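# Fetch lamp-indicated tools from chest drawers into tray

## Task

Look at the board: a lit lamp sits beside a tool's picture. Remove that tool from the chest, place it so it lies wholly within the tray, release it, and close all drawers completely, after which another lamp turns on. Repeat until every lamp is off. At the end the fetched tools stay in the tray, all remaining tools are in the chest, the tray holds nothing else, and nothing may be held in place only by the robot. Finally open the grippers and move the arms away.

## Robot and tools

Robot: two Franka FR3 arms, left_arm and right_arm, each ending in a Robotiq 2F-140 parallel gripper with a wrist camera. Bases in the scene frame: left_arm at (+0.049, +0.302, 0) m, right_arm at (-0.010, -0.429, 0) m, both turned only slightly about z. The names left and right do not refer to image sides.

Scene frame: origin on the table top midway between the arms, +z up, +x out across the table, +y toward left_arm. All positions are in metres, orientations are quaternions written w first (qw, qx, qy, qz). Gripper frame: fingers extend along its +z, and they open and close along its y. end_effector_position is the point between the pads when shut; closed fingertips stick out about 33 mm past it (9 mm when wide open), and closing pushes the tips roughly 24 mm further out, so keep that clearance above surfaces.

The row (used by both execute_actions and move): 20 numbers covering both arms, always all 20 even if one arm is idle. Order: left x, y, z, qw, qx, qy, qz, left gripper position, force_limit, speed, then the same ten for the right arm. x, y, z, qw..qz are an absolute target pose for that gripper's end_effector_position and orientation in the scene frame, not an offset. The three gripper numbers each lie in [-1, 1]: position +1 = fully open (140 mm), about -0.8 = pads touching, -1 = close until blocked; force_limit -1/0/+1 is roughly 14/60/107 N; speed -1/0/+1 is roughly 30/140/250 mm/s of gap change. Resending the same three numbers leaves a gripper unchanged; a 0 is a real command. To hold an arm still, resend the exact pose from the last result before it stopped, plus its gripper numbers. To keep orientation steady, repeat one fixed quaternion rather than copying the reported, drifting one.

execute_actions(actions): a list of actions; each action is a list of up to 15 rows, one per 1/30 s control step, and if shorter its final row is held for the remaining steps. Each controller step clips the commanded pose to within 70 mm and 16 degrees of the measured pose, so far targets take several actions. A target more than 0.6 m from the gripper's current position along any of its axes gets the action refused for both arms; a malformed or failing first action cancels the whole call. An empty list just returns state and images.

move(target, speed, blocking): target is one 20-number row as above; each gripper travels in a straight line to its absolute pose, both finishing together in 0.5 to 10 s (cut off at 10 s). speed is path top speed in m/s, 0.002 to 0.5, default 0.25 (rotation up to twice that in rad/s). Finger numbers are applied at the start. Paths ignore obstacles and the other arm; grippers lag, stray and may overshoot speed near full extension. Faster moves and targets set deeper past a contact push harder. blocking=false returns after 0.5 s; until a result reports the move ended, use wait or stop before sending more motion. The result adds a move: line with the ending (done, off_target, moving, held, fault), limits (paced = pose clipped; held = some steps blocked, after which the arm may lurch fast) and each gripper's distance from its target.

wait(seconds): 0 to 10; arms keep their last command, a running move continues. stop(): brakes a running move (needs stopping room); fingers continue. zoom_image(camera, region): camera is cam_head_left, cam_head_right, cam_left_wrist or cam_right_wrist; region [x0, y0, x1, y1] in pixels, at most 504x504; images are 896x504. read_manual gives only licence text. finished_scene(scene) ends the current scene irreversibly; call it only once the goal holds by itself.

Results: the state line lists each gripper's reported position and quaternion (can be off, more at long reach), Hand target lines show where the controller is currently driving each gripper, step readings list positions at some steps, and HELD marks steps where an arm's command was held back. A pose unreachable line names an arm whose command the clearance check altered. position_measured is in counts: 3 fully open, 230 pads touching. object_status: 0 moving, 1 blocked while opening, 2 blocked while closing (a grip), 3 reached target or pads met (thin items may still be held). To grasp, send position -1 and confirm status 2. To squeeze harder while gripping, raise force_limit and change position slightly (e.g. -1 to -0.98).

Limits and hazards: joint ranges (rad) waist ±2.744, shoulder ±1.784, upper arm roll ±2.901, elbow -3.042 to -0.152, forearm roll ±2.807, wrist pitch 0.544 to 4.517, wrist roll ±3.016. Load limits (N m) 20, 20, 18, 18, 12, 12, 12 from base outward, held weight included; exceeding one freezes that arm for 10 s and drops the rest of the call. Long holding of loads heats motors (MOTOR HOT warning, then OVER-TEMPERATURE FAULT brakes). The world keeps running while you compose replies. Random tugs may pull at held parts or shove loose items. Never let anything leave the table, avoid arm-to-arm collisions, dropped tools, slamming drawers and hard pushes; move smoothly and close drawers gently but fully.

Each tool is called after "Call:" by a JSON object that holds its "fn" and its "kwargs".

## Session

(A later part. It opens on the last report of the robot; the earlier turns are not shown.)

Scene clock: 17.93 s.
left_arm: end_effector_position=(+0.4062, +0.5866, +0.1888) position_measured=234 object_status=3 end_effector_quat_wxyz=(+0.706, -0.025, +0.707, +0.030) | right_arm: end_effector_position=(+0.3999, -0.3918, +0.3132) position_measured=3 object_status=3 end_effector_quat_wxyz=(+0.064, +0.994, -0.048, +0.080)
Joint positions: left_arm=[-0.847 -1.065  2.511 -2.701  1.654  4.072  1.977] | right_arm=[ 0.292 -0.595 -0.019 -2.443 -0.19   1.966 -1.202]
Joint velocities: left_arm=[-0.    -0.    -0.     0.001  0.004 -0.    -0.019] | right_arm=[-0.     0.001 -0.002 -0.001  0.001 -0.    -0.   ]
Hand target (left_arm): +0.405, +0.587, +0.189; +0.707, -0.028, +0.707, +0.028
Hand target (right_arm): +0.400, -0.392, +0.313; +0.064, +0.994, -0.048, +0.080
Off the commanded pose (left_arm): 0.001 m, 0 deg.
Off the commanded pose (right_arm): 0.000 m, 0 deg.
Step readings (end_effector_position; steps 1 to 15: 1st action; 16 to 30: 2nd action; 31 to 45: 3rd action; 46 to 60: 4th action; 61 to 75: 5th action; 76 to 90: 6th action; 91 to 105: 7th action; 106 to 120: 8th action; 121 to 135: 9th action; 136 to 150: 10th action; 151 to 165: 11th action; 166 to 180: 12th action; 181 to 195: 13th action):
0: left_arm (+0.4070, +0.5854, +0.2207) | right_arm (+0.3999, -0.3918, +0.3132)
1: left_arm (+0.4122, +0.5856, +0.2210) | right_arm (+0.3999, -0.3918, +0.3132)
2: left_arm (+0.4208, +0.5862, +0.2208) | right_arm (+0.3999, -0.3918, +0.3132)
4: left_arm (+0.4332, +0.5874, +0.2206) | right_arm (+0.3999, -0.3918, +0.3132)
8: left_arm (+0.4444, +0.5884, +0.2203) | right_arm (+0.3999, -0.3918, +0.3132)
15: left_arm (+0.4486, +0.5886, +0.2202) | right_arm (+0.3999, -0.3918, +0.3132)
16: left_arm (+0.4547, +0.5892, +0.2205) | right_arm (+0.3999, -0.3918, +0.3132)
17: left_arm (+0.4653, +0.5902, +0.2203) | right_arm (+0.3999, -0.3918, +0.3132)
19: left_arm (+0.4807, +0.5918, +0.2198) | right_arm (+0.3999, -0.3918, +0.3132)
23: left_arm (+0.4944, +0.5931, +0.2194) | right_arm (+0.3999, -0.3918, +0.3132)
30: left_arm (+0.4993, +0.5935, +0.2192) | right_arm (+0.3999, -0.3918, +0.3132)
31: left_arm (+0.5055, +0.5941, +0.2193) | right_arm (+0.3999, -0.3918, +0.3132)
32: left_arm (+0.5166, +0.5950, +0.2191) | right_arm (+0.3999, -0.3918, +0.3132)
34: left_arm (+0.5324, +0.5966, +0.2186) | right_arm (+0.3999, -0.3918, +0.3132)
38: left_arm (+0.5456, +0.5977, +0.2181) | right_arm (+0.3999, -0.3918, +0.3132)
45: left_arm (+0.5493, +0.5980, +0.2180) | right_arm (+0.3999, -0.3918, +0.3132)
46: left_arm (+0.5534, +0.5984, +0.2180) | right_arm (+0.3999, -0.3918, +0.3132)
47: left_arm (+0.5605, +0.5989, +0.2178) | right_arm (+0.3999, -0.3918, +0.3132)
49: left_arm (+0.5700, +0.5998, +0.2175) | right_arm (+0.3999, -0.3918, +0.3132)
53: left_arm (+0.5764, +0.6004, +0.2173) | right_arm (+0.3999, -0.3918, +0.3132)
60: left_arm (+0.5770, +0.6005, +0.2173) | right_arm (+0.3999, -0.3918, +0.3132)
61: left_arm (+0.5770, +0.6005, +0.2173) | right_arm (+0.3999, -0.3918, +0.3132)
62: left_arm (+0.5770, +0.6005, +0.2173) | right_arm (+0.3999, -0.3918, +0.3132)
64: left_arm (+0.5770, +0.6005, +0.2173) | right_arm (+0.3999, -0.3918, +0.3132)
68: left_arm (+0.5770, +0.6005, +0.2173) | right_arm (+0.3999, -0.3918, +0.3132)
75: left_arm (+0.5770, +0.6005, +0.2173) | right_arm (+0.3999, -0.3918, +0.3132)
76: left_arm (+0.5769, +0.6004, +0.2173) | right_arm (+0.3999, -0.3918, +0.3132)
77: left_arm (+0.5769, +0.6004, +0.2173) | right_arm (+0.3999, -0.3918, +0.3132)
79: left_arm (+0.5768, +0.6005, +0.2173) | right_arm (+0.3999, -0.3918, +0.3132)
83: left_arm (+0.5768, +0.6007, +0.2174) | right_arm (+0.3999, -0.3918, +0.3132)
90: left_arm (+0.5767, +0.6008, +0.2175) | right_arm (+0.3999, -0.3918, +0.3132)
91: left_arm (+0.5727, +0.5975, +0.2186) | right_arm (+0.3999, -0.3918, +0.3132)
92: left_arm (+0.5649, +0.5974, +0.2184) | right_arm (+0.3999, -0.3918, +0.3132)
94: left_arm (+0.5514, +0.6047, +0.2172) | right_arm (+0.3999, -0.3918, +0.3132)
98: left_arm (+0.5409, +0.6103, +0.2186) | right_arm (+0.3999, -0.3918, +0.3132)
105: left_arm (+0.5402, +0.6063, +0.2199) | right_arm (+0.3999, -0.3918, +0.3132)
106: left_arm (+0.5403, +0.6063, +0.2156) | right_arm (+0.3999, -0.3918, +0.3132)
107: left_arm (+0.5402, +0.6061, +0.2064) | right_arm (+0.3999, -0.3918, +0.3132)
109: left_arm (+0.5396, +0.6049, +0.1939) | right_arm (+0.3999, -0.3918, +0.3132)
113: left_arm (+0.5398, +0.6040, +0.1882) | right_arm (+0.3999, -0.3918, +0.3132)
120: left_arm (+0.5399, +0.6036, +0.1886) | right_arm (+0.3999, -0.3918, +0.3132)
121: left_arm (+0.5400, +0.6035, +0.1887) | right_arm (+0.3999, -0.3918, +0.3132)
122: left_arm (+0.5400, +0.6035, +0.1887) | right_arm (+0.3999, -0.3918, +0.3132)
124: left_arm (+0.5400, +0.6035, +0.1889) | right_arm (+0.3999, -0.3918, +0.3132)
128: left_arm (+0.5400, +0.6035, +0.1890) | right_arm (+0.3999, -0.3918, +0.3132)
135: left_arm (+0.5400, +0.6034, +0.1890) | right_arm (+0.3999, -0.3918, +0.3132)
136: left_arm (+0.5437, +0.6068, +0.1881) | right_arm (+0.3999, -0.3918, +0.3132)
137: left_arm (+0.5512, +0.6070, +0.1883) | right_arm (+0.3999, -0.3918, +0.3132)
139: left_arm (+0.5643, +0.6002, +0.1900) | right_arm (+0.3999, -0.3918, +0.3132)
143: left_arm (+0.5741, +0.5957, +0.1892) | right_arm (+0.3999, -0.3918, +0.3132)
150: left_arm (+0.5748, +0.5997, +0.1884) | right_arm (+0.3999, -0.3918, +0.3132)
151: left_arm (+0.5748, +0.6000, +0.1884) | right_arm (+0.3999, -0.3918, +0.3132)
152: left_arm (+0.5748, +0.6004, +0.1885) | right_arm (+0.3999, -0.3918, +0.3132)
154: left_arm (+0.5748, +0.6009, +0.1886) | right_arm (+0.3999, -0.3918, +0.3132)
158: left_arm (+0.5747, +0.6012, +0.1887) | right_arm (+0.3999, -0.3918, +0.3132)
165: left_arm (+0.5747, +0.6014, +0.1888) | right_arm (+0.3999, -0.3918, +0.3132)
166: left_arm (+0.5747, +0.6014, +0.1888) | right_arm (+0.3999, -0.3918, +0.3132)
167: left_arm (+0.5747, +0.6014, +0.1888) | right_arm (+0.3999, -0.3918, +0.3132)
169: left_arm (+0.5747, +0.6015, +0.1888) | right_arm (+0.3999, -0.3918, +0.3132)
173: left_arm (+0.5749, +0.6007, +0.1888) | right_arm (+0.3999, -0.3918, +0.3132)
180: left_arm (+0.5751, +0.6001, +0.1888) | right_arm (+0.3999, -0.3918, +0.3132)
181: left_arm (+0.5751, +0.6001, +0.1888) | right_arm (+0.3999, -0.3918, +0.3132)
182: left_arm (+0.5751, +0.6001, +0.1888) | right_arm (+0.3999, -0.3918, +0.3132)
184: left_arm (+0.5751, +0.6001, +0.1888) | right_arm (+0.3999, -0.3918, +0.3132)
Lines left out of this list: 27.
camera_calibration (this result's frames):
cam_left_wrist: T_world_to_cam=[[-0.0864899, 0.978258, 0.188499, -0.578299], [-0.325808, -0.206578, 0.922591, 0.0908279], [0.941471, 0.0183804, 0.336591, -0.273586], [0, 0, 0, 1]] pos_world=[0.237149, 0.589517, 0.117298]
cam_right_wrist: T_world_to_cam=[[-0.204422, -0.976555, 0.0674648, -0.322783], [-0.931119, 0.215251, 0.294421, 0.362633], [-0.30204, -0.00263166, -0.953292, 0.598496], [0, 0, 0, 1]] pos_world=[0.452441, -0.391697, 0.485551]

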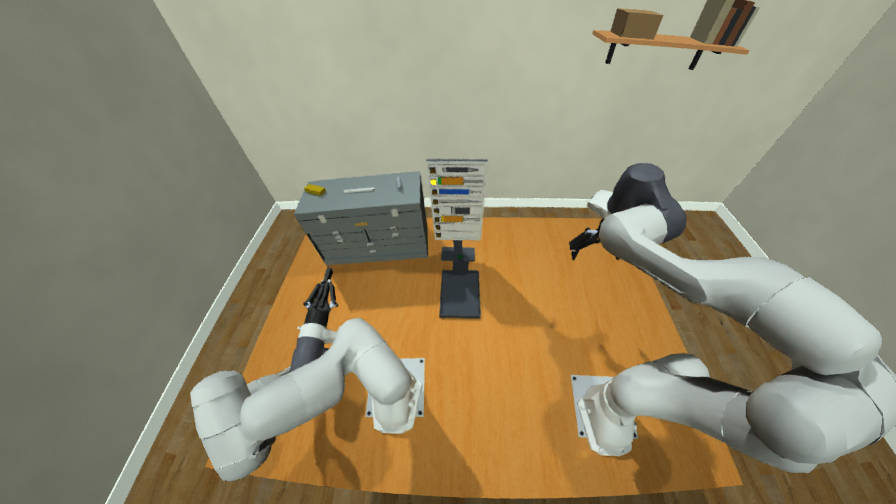

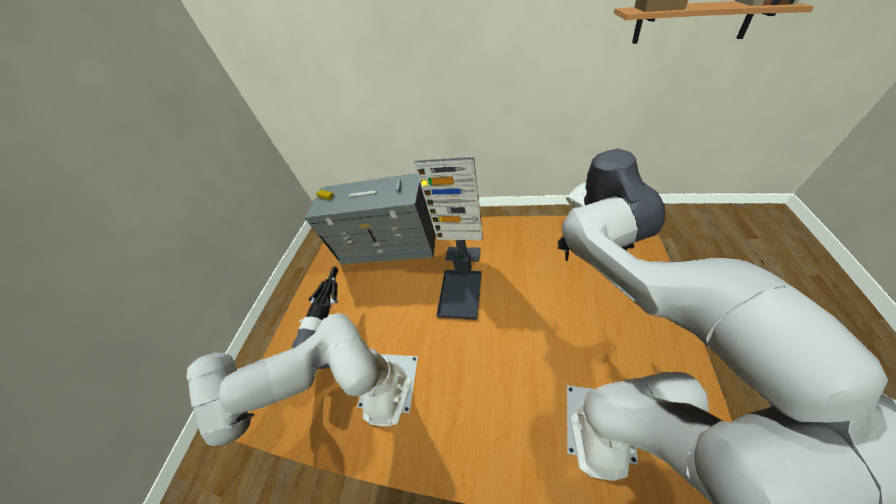

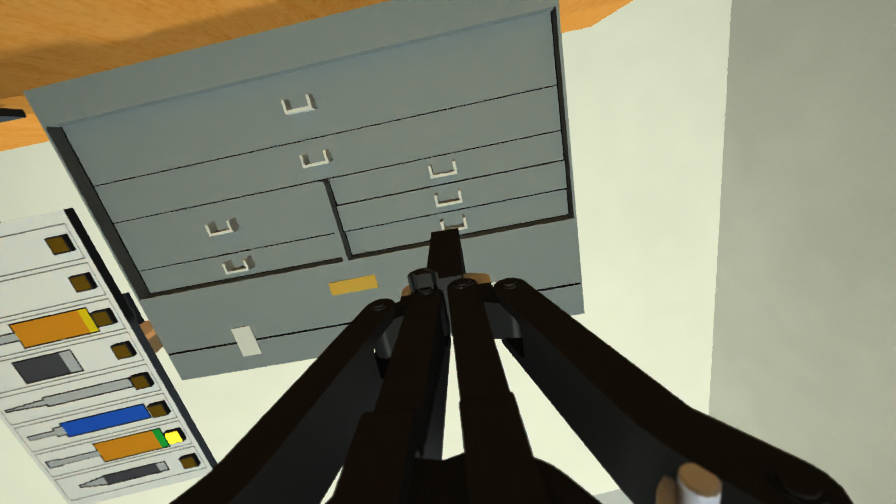

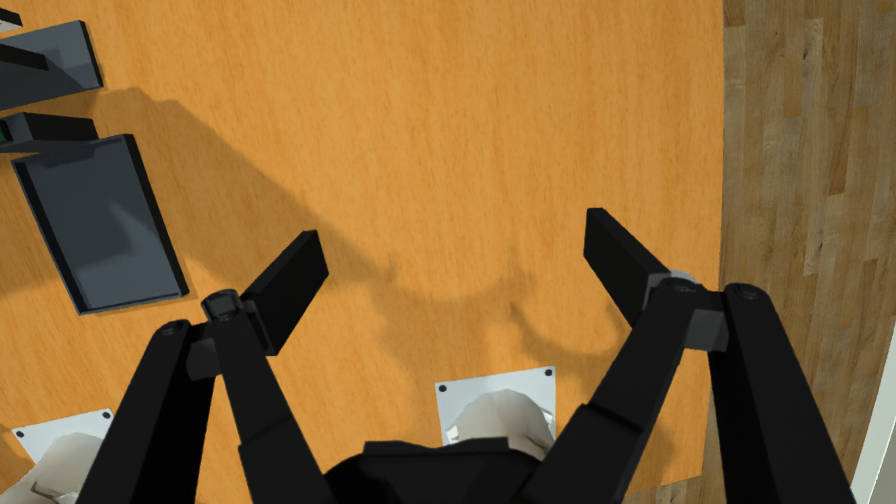

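Call:
{"fn": "move", "kwargs": {"target": [0.54,0.603,0.189,0.706,-0.028,0.706,0.028,0.0,1,0, 0.40,-0.392,0.313,0.064,0.994,-0.048,0.080,1,0,0]}}

Call:
{"fn": "move", "kwargs": {"target": [0.581,0.603,0.189,0.706,-0.028,0.706,0.028,0.0,1,0, 0.40,-0.392,0.313,0.064,0.994,-0.048,0.080,1,0,0], "speed": 0.05}}

Call:
{"fn": "move", "kwargs": {"target": [0.581,0.603,0.189,0.706,-0.028,0.706,0.028,-1,1,0, 0.40,-0.392,0.313,0.064,0.994,-0.048,0.080,1,0,0]}}

Call:
{"fn": "move", "kwargs": {"target": [0.41,0.587,0.189,0.706,-0.028,0.706,0.028,-1,1,0, 0.40,-0.392,0.313,0.064,0.994,-0.048,0.080,1,0,0], "speed": 0.06}}

Call:
{"fn": "zoom_image", "kwargs": {"camera": "cam_head_left", "region": [260, 170, 460, 300]}}

Scene clock: 19.60 s.
left_arm: end_effector_position=(+0.5398, +0.5998, +0.1877) position_measured=129 object_status=3 end_effector_quat_wxyz=(+0.705, -0.032, +0.708, +0.022) | right_arm: end_effector_position=(+0.3999, -0.3918, +0.3132) position_measured=3 object_status=3 end_effector_quat_wxyz=(+0.064, +0.994, -0.048, +0.080)
Joint positions: left_arm=[-1.144 -1.221  2.315 -2.594  1.173  4.035  2.205] | right_arm=[ 0.292 -0.595 -0.019 -2.443 -0.19   1.966 -1.202]
Joint velocities: left_arm=[-0.003  0.001  0.001  0.001 -0.007  0.014  0.031] | right_arm=[ 0.001  0.001  0.002 -0.     0.001  0.001  0.   ]
Hand target (left_arm): +0.539, +0.602, +0.187; +0.704, -0.029, +0.709, +0.028
Hand target (right_arm): +0.400, -0.392, +0.313; +0.064, +0.994, -0.048, +0.080
Off the commanded pose (left_arm): 0.003 m, 1 deg.
Off the commanded pose (right_arm): 0.000 m, 0 deg.
move: done
camera_calibration (this result's frames):
cam_left_wrist: T_world_to_cam=[[-0.0837184, 0.982298, 0.167574, -0.579438], [-0.32433, -0.185868, 0.927504, 0.124007], [0.942232, 0.0232998, 0.334149, -0.402117], [0, 0, 0, 1]] pos_world=[0.370597, 0.601599, 0.116449]
cam_right_wrist: T_world_to_cam=[[-0.204422, -0.976555, 0.0674649, -0.322783], [-0.93112, 0.215251, 0.294421, 0.362633], [-0.30204, -0.00263185, -0.953292, 0.598496], [0, 0, 0, 1]] pos_world=[0.452441, -0.391697, 0.485551]

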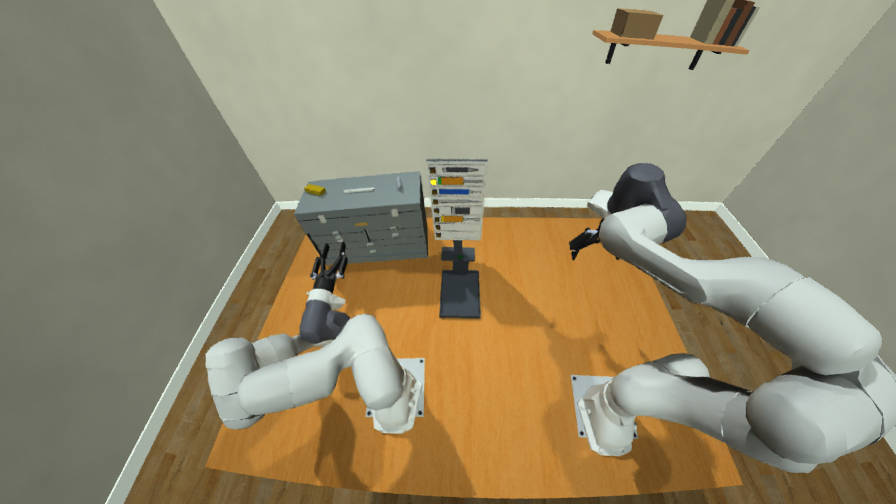

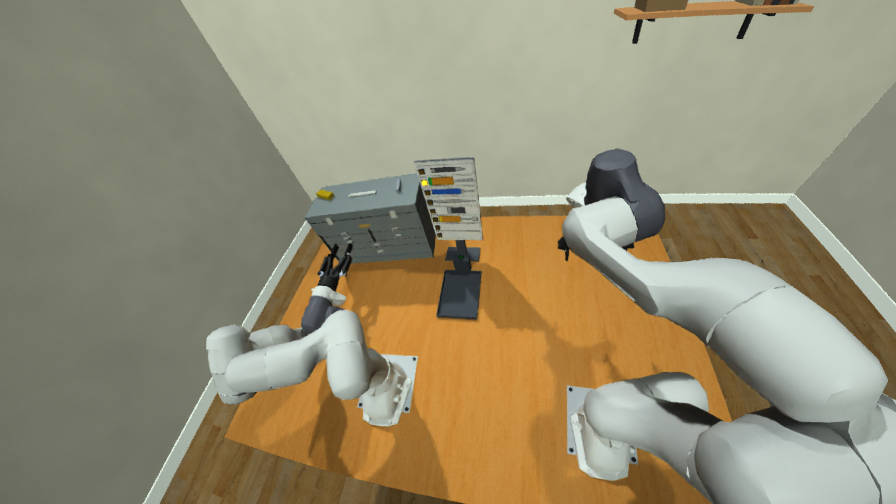

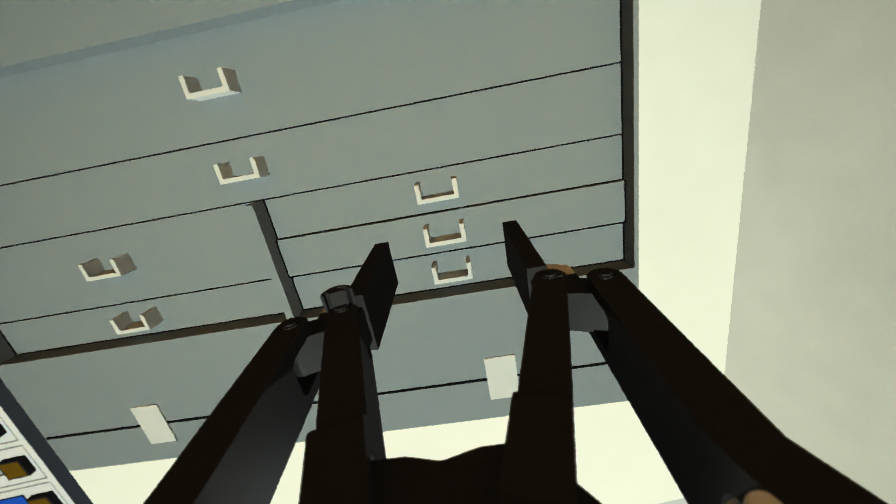

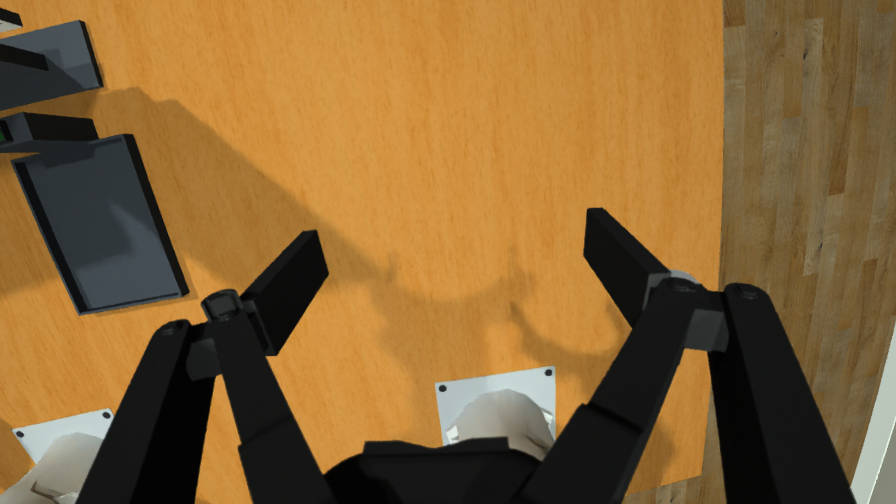

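Scene clock: 20.77 s.
left_arm: end_effector_position=(+0.5802, +0.6004, +0.1873) position_measured=129 object_status=3 end_effector_quat_wxyz=(+0.705, -0.029, +0.708, +0.023) | right_arm: end_effector_position=(+0.3999, -0.3918, +0.3132) position_measured=3 object_status=3 end_effector_quat_wxyz=(+0.064, +0.994, -0.048, +0.080)
Joint positions: left_arm=[-1.26  -1.245  2.279 -2.525  1.065  4.051  2.241] | right_arm=[ 0.292 -0.595 -0.019 -2.443 -0.19   1.966 -1.202]
Joint velocities: left_arm=[-0.006  0.    -0.001  0.004 -0.012  0.013  0.011] | right_arm=[ 0.001 -0.     0.     0.001  0.001 -0.     0.002]
Hand target (left_arm): +0.581, +0.602, +0.188; +0.706, -0.028, +0.707, +0.028
Hand target (right_arm): +0.400, -0.392, +0.313; +0.064, +0.994, -0.048, +0.080
Off the commanded pose (left_arm): 0.003 m, 1 deg.
Off the commanded pose (right_arm): 0.000 m, 0 deg.
move: done
camera_calibration (this result's frames):
cam_left_wrist: T_world_to_cam=[[-0.0814161, 0.981374, 0.174001, -0.57859], [-0.325117, -0.191181, 0.926147, 0.14143], [0.942163, 0.0188327, 0.334627, -0.437468], [0, 0, 0, 1]] pos_world=[0.411041, 0.603091, 0.116078]
cam_right_wrist: T_world_to_cam=[[-0.204422, -0.976555, 0.0674648, -0.322783], [-0.931119, 0.215251, 0.294421, 0.362633], [-0.30204, -0.00263164, -0.953292, 0.598496], [0, 0, 0, 1]] pos_world=[0.452441, -0.391697, 0.485551]

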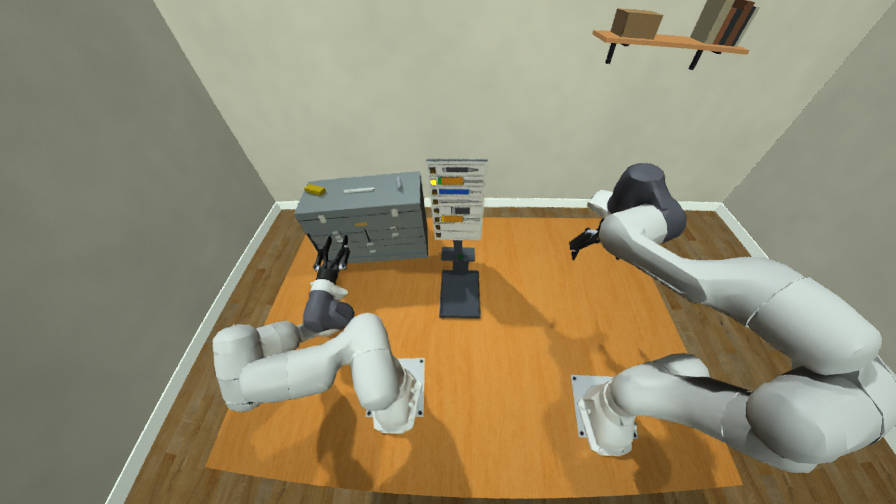

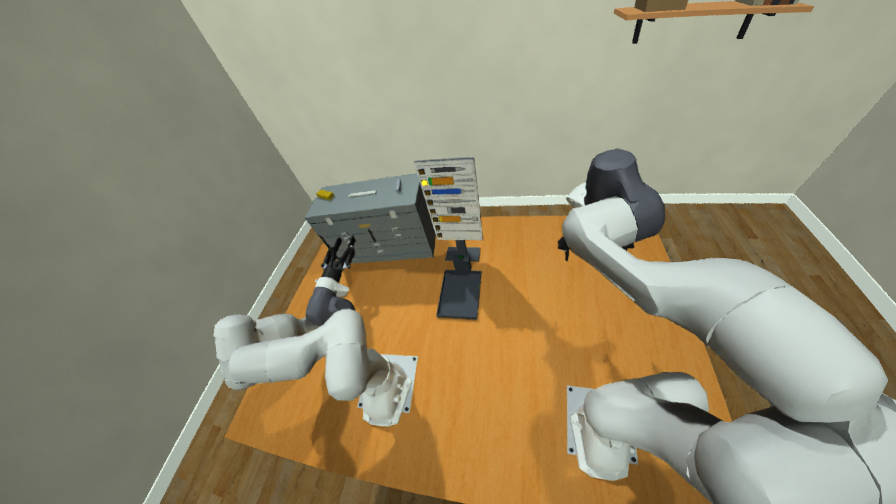

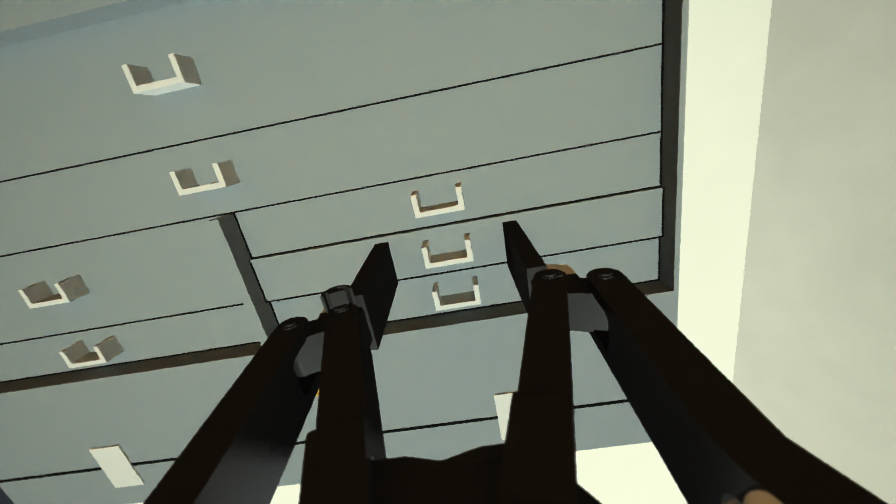

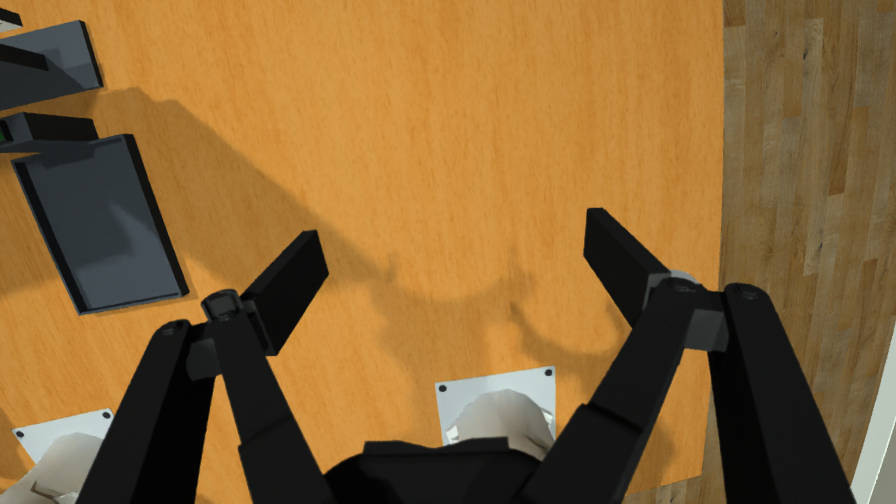

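Scene clock: 21.47 s.
left_arm: end_effector_position=(+0.5805, +0.6003, +0.1874) position_measured=197 object_status=2 end_effector_quat_wxyz=(+0.705, -0.029, +0.708, +0.023) | right_arm: end_effector_position=(+0.3999, -0.3918, +0.3132) position_measured=3 object_status=3 end_effector_quat_wxyz=(+0.064, +0.994, -0.048, +0.080)
Joint positions: left_arm=[-1.261 -1.245  2.279 -2.525  1.065  4.051  2.241] | right_arm=[ 0.292 -0.595 -0.019 -2.443 -0.19   1.966 -1.202]
Joint velocities: left_arm=[ 0.001 -0.001 -0.     0.001  0.001  0.     0.   ] | right_arm=[-0.     0.    -0.001  0.    -0.001  0.001 -0.001]
Hand target (left_arm): +0.581, +0.603, +0.189; +0.707, -0.028, +0.707, +0.028
Hand target (right_arm): +0.400, -0.392, +0.313; +0.064, +0.994, -0.048, +0.080
Off the commanded pose (left_arm): 0.003 m, 1 deg.
Off the commanded pose (right_arm): 0.000 m, 0 deg.
move: done
camera_calibration (this result's frames):
cam_left_wrist: T_world_to_cam=[[-0.0810751, 0.981334, 0.174389, -0.578707], [-0.325264, -0.191436, 0.926043, 0.141713], [0.942141, 0.0183566, 0.334713, -0.437391], [0, 0, 0, 1]] pos_world=[0.41126, 0.603063, 0.116088]
cam_right_wrist: T_world_to_cam=[[-0.204422, -0.976555, 0.0674648, -0.322783], [-0.931119, 0.215251, 0.294421, 0.362633], [-0.30204, -0.00263171, -0.953292, 0.598496], [0, 0, 0, 1]] pos_world=[0.452441, -0.391697, 0.485551]

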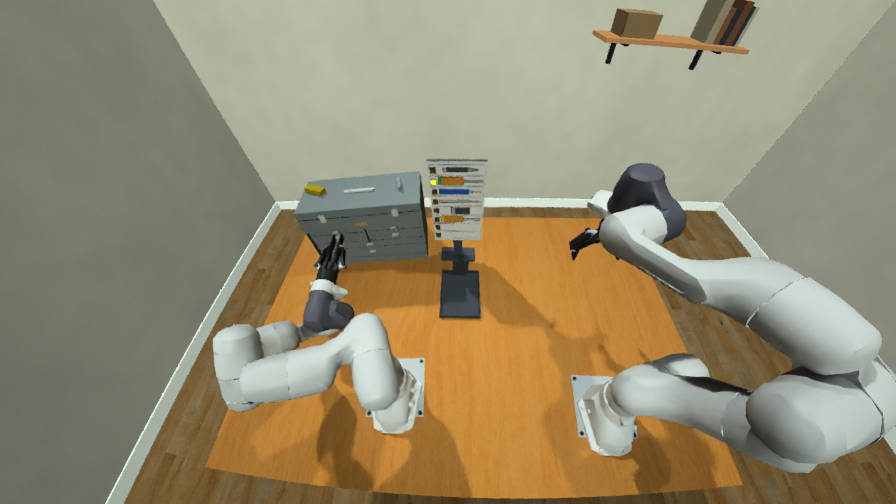

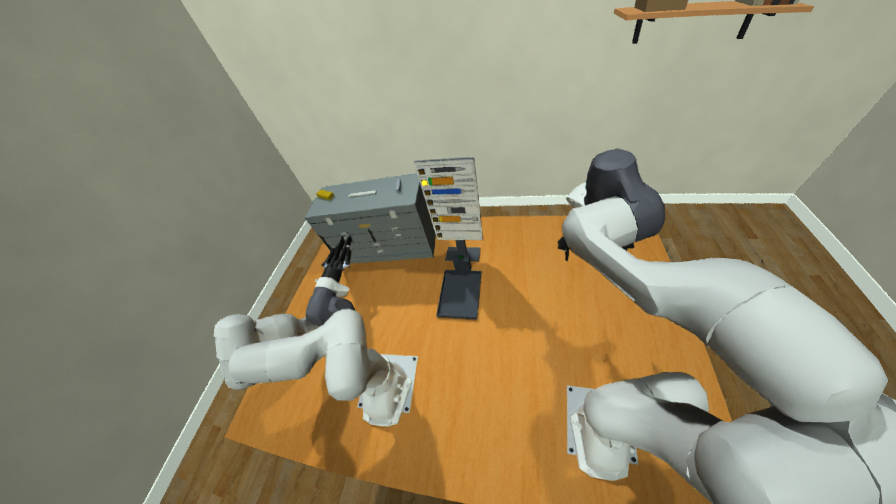

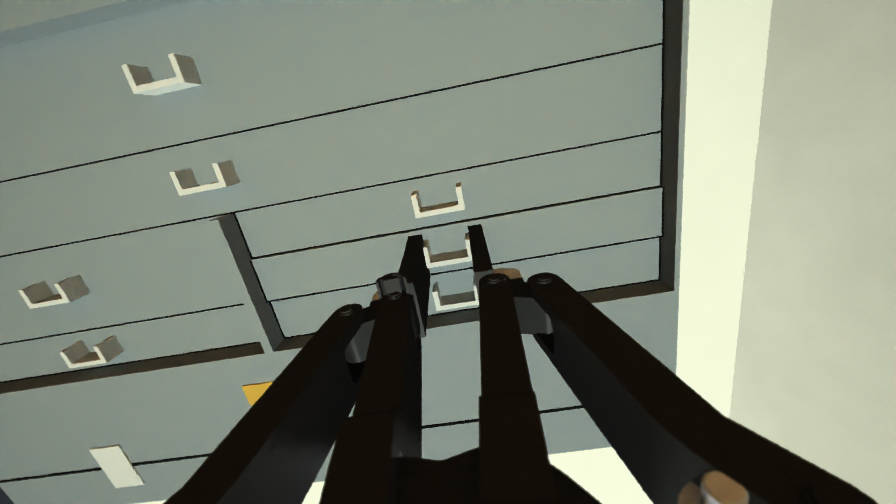

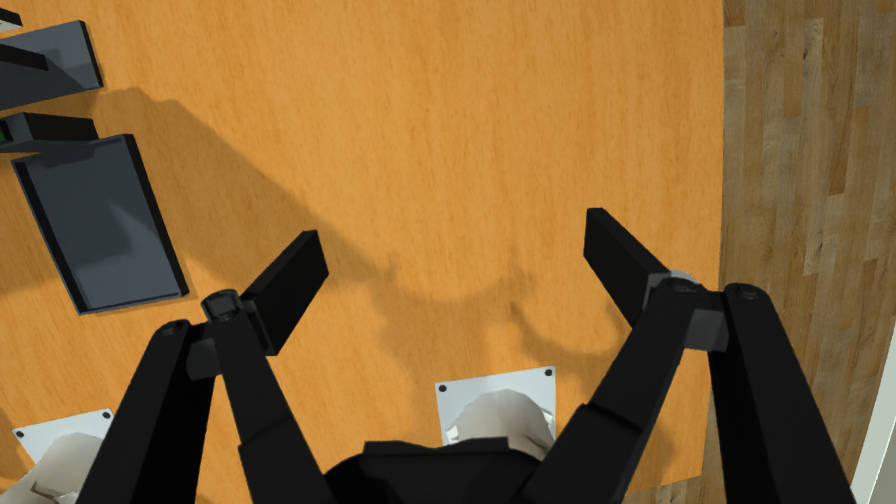

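Scene clock: 24.70 s.
left_arm: end_effector_position=(+0.4142, +0.5852, +0.1905) position_measured=197 object_status=2 end_effector_quat_wxyz=(+0.708, -0.024, +0.706, +0.025) | right_arm: end_effector_position=(+0.3999, -0.3918, +0.3132) position_measured=3 object_status=3 end_effector_quat_wxyz=(+0.064, +0.994, -0.048, +0.080)
Joint positions: left_arm=[-0.875 -1.066  2.504 -2.695  1.633  4.08   1.975] | right_arm=[ 0.292 -0.595 -0.019 -2.443 -0.19   1.966 -1.202]
Joint velocities: left_arm=[ 0.007  0.     0.002  0.001  0.014  0.    -0.028] | right_arm=[-0.001  0.001  0.001  0.001  0.    -0.    -0.001]
Hand target (left_arm): +0.411, +0.589, +0.192; +0.709, -0.027, +0.704, +0.027
Hand target (right_arm): +0.400, -0.392, +0.313; +0.064, +0.994, -0.048, +0.080
Off the commanded pose (left_arm): 0.005 m, 1 deg.
Off the commanded pose (right_arm): 0.000 m, 0 deg.
move: off_target (left_arm)
camera_calibration (this result's frames):
cam_left_wrist: T_world_to_cam=[[-0.0775332, 0.980204, 0.18218, -0.580261], [-0.331856, -0.197683, 0.922384, 0.0889686], [0.940138, 0.0110578, 0.340614, -0.277521], [0, 0, 0, 1]] pos_world=[0.245443, 0.589431, 0.118176]
cam_right_wrist: T_world_to_cam=[[-0.204422, -0.976555, 0.0674648, -0.322783], [-0.931119, 0.215251, 0.294421, 0.362633], [-0.30204, -0.00263172, -0.953292, 0.598496], [0, 0, 0, 1]] pos_world=[0.452441, -0.391697, 0.485551]

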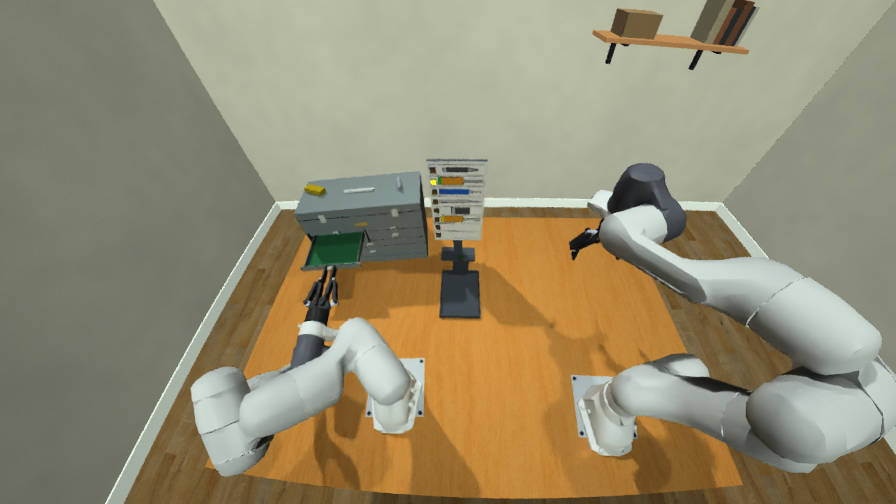

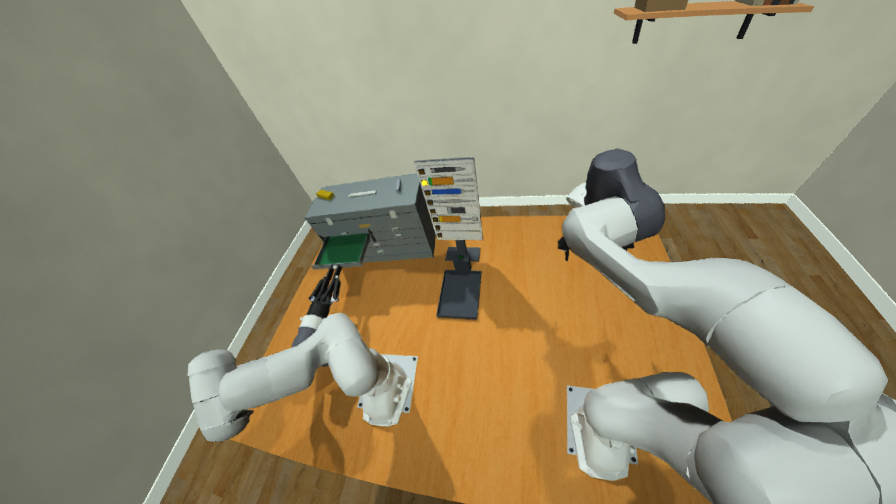

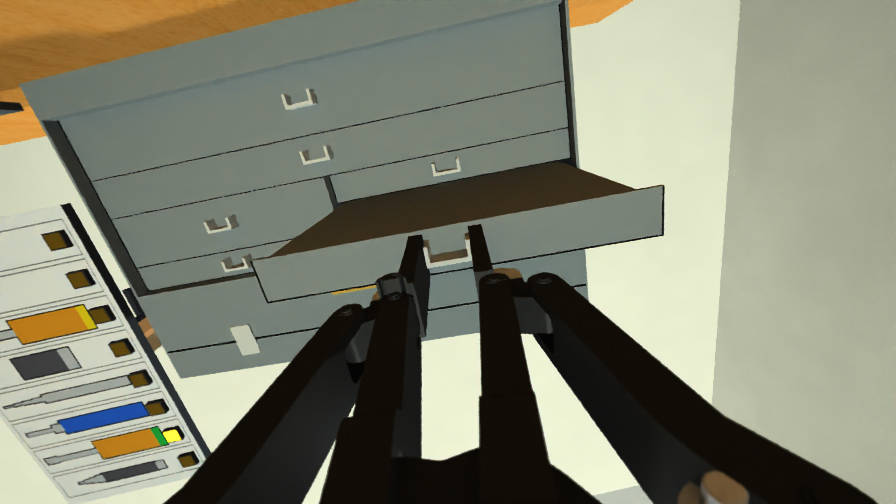

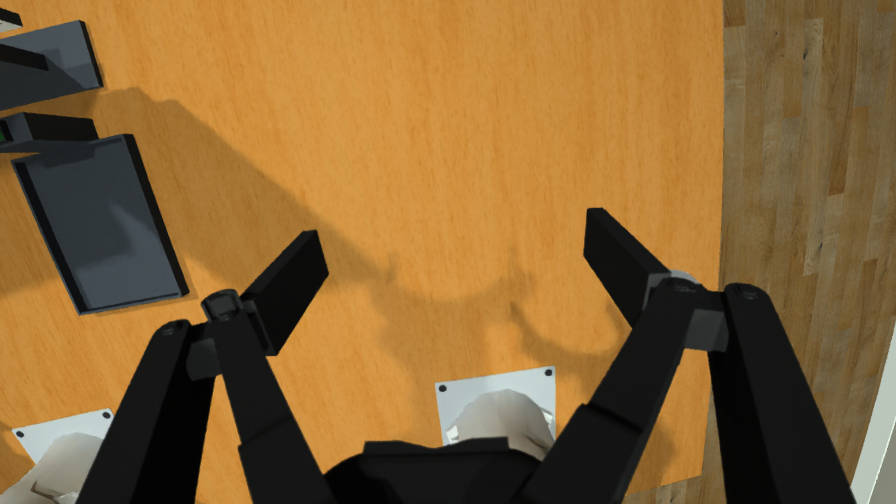

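Region (260, 170, 460, 300) of cam_head_left's 896x504 image, scaled by 2.520, with more detail than that image has; it fills the top 328 rows of this view, and the rest is white.

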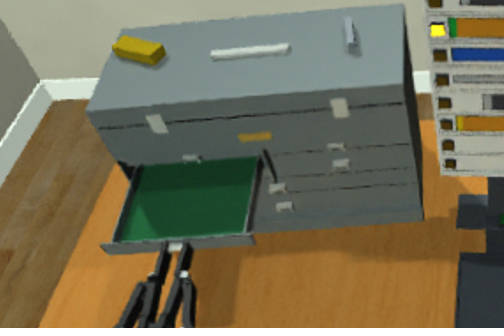

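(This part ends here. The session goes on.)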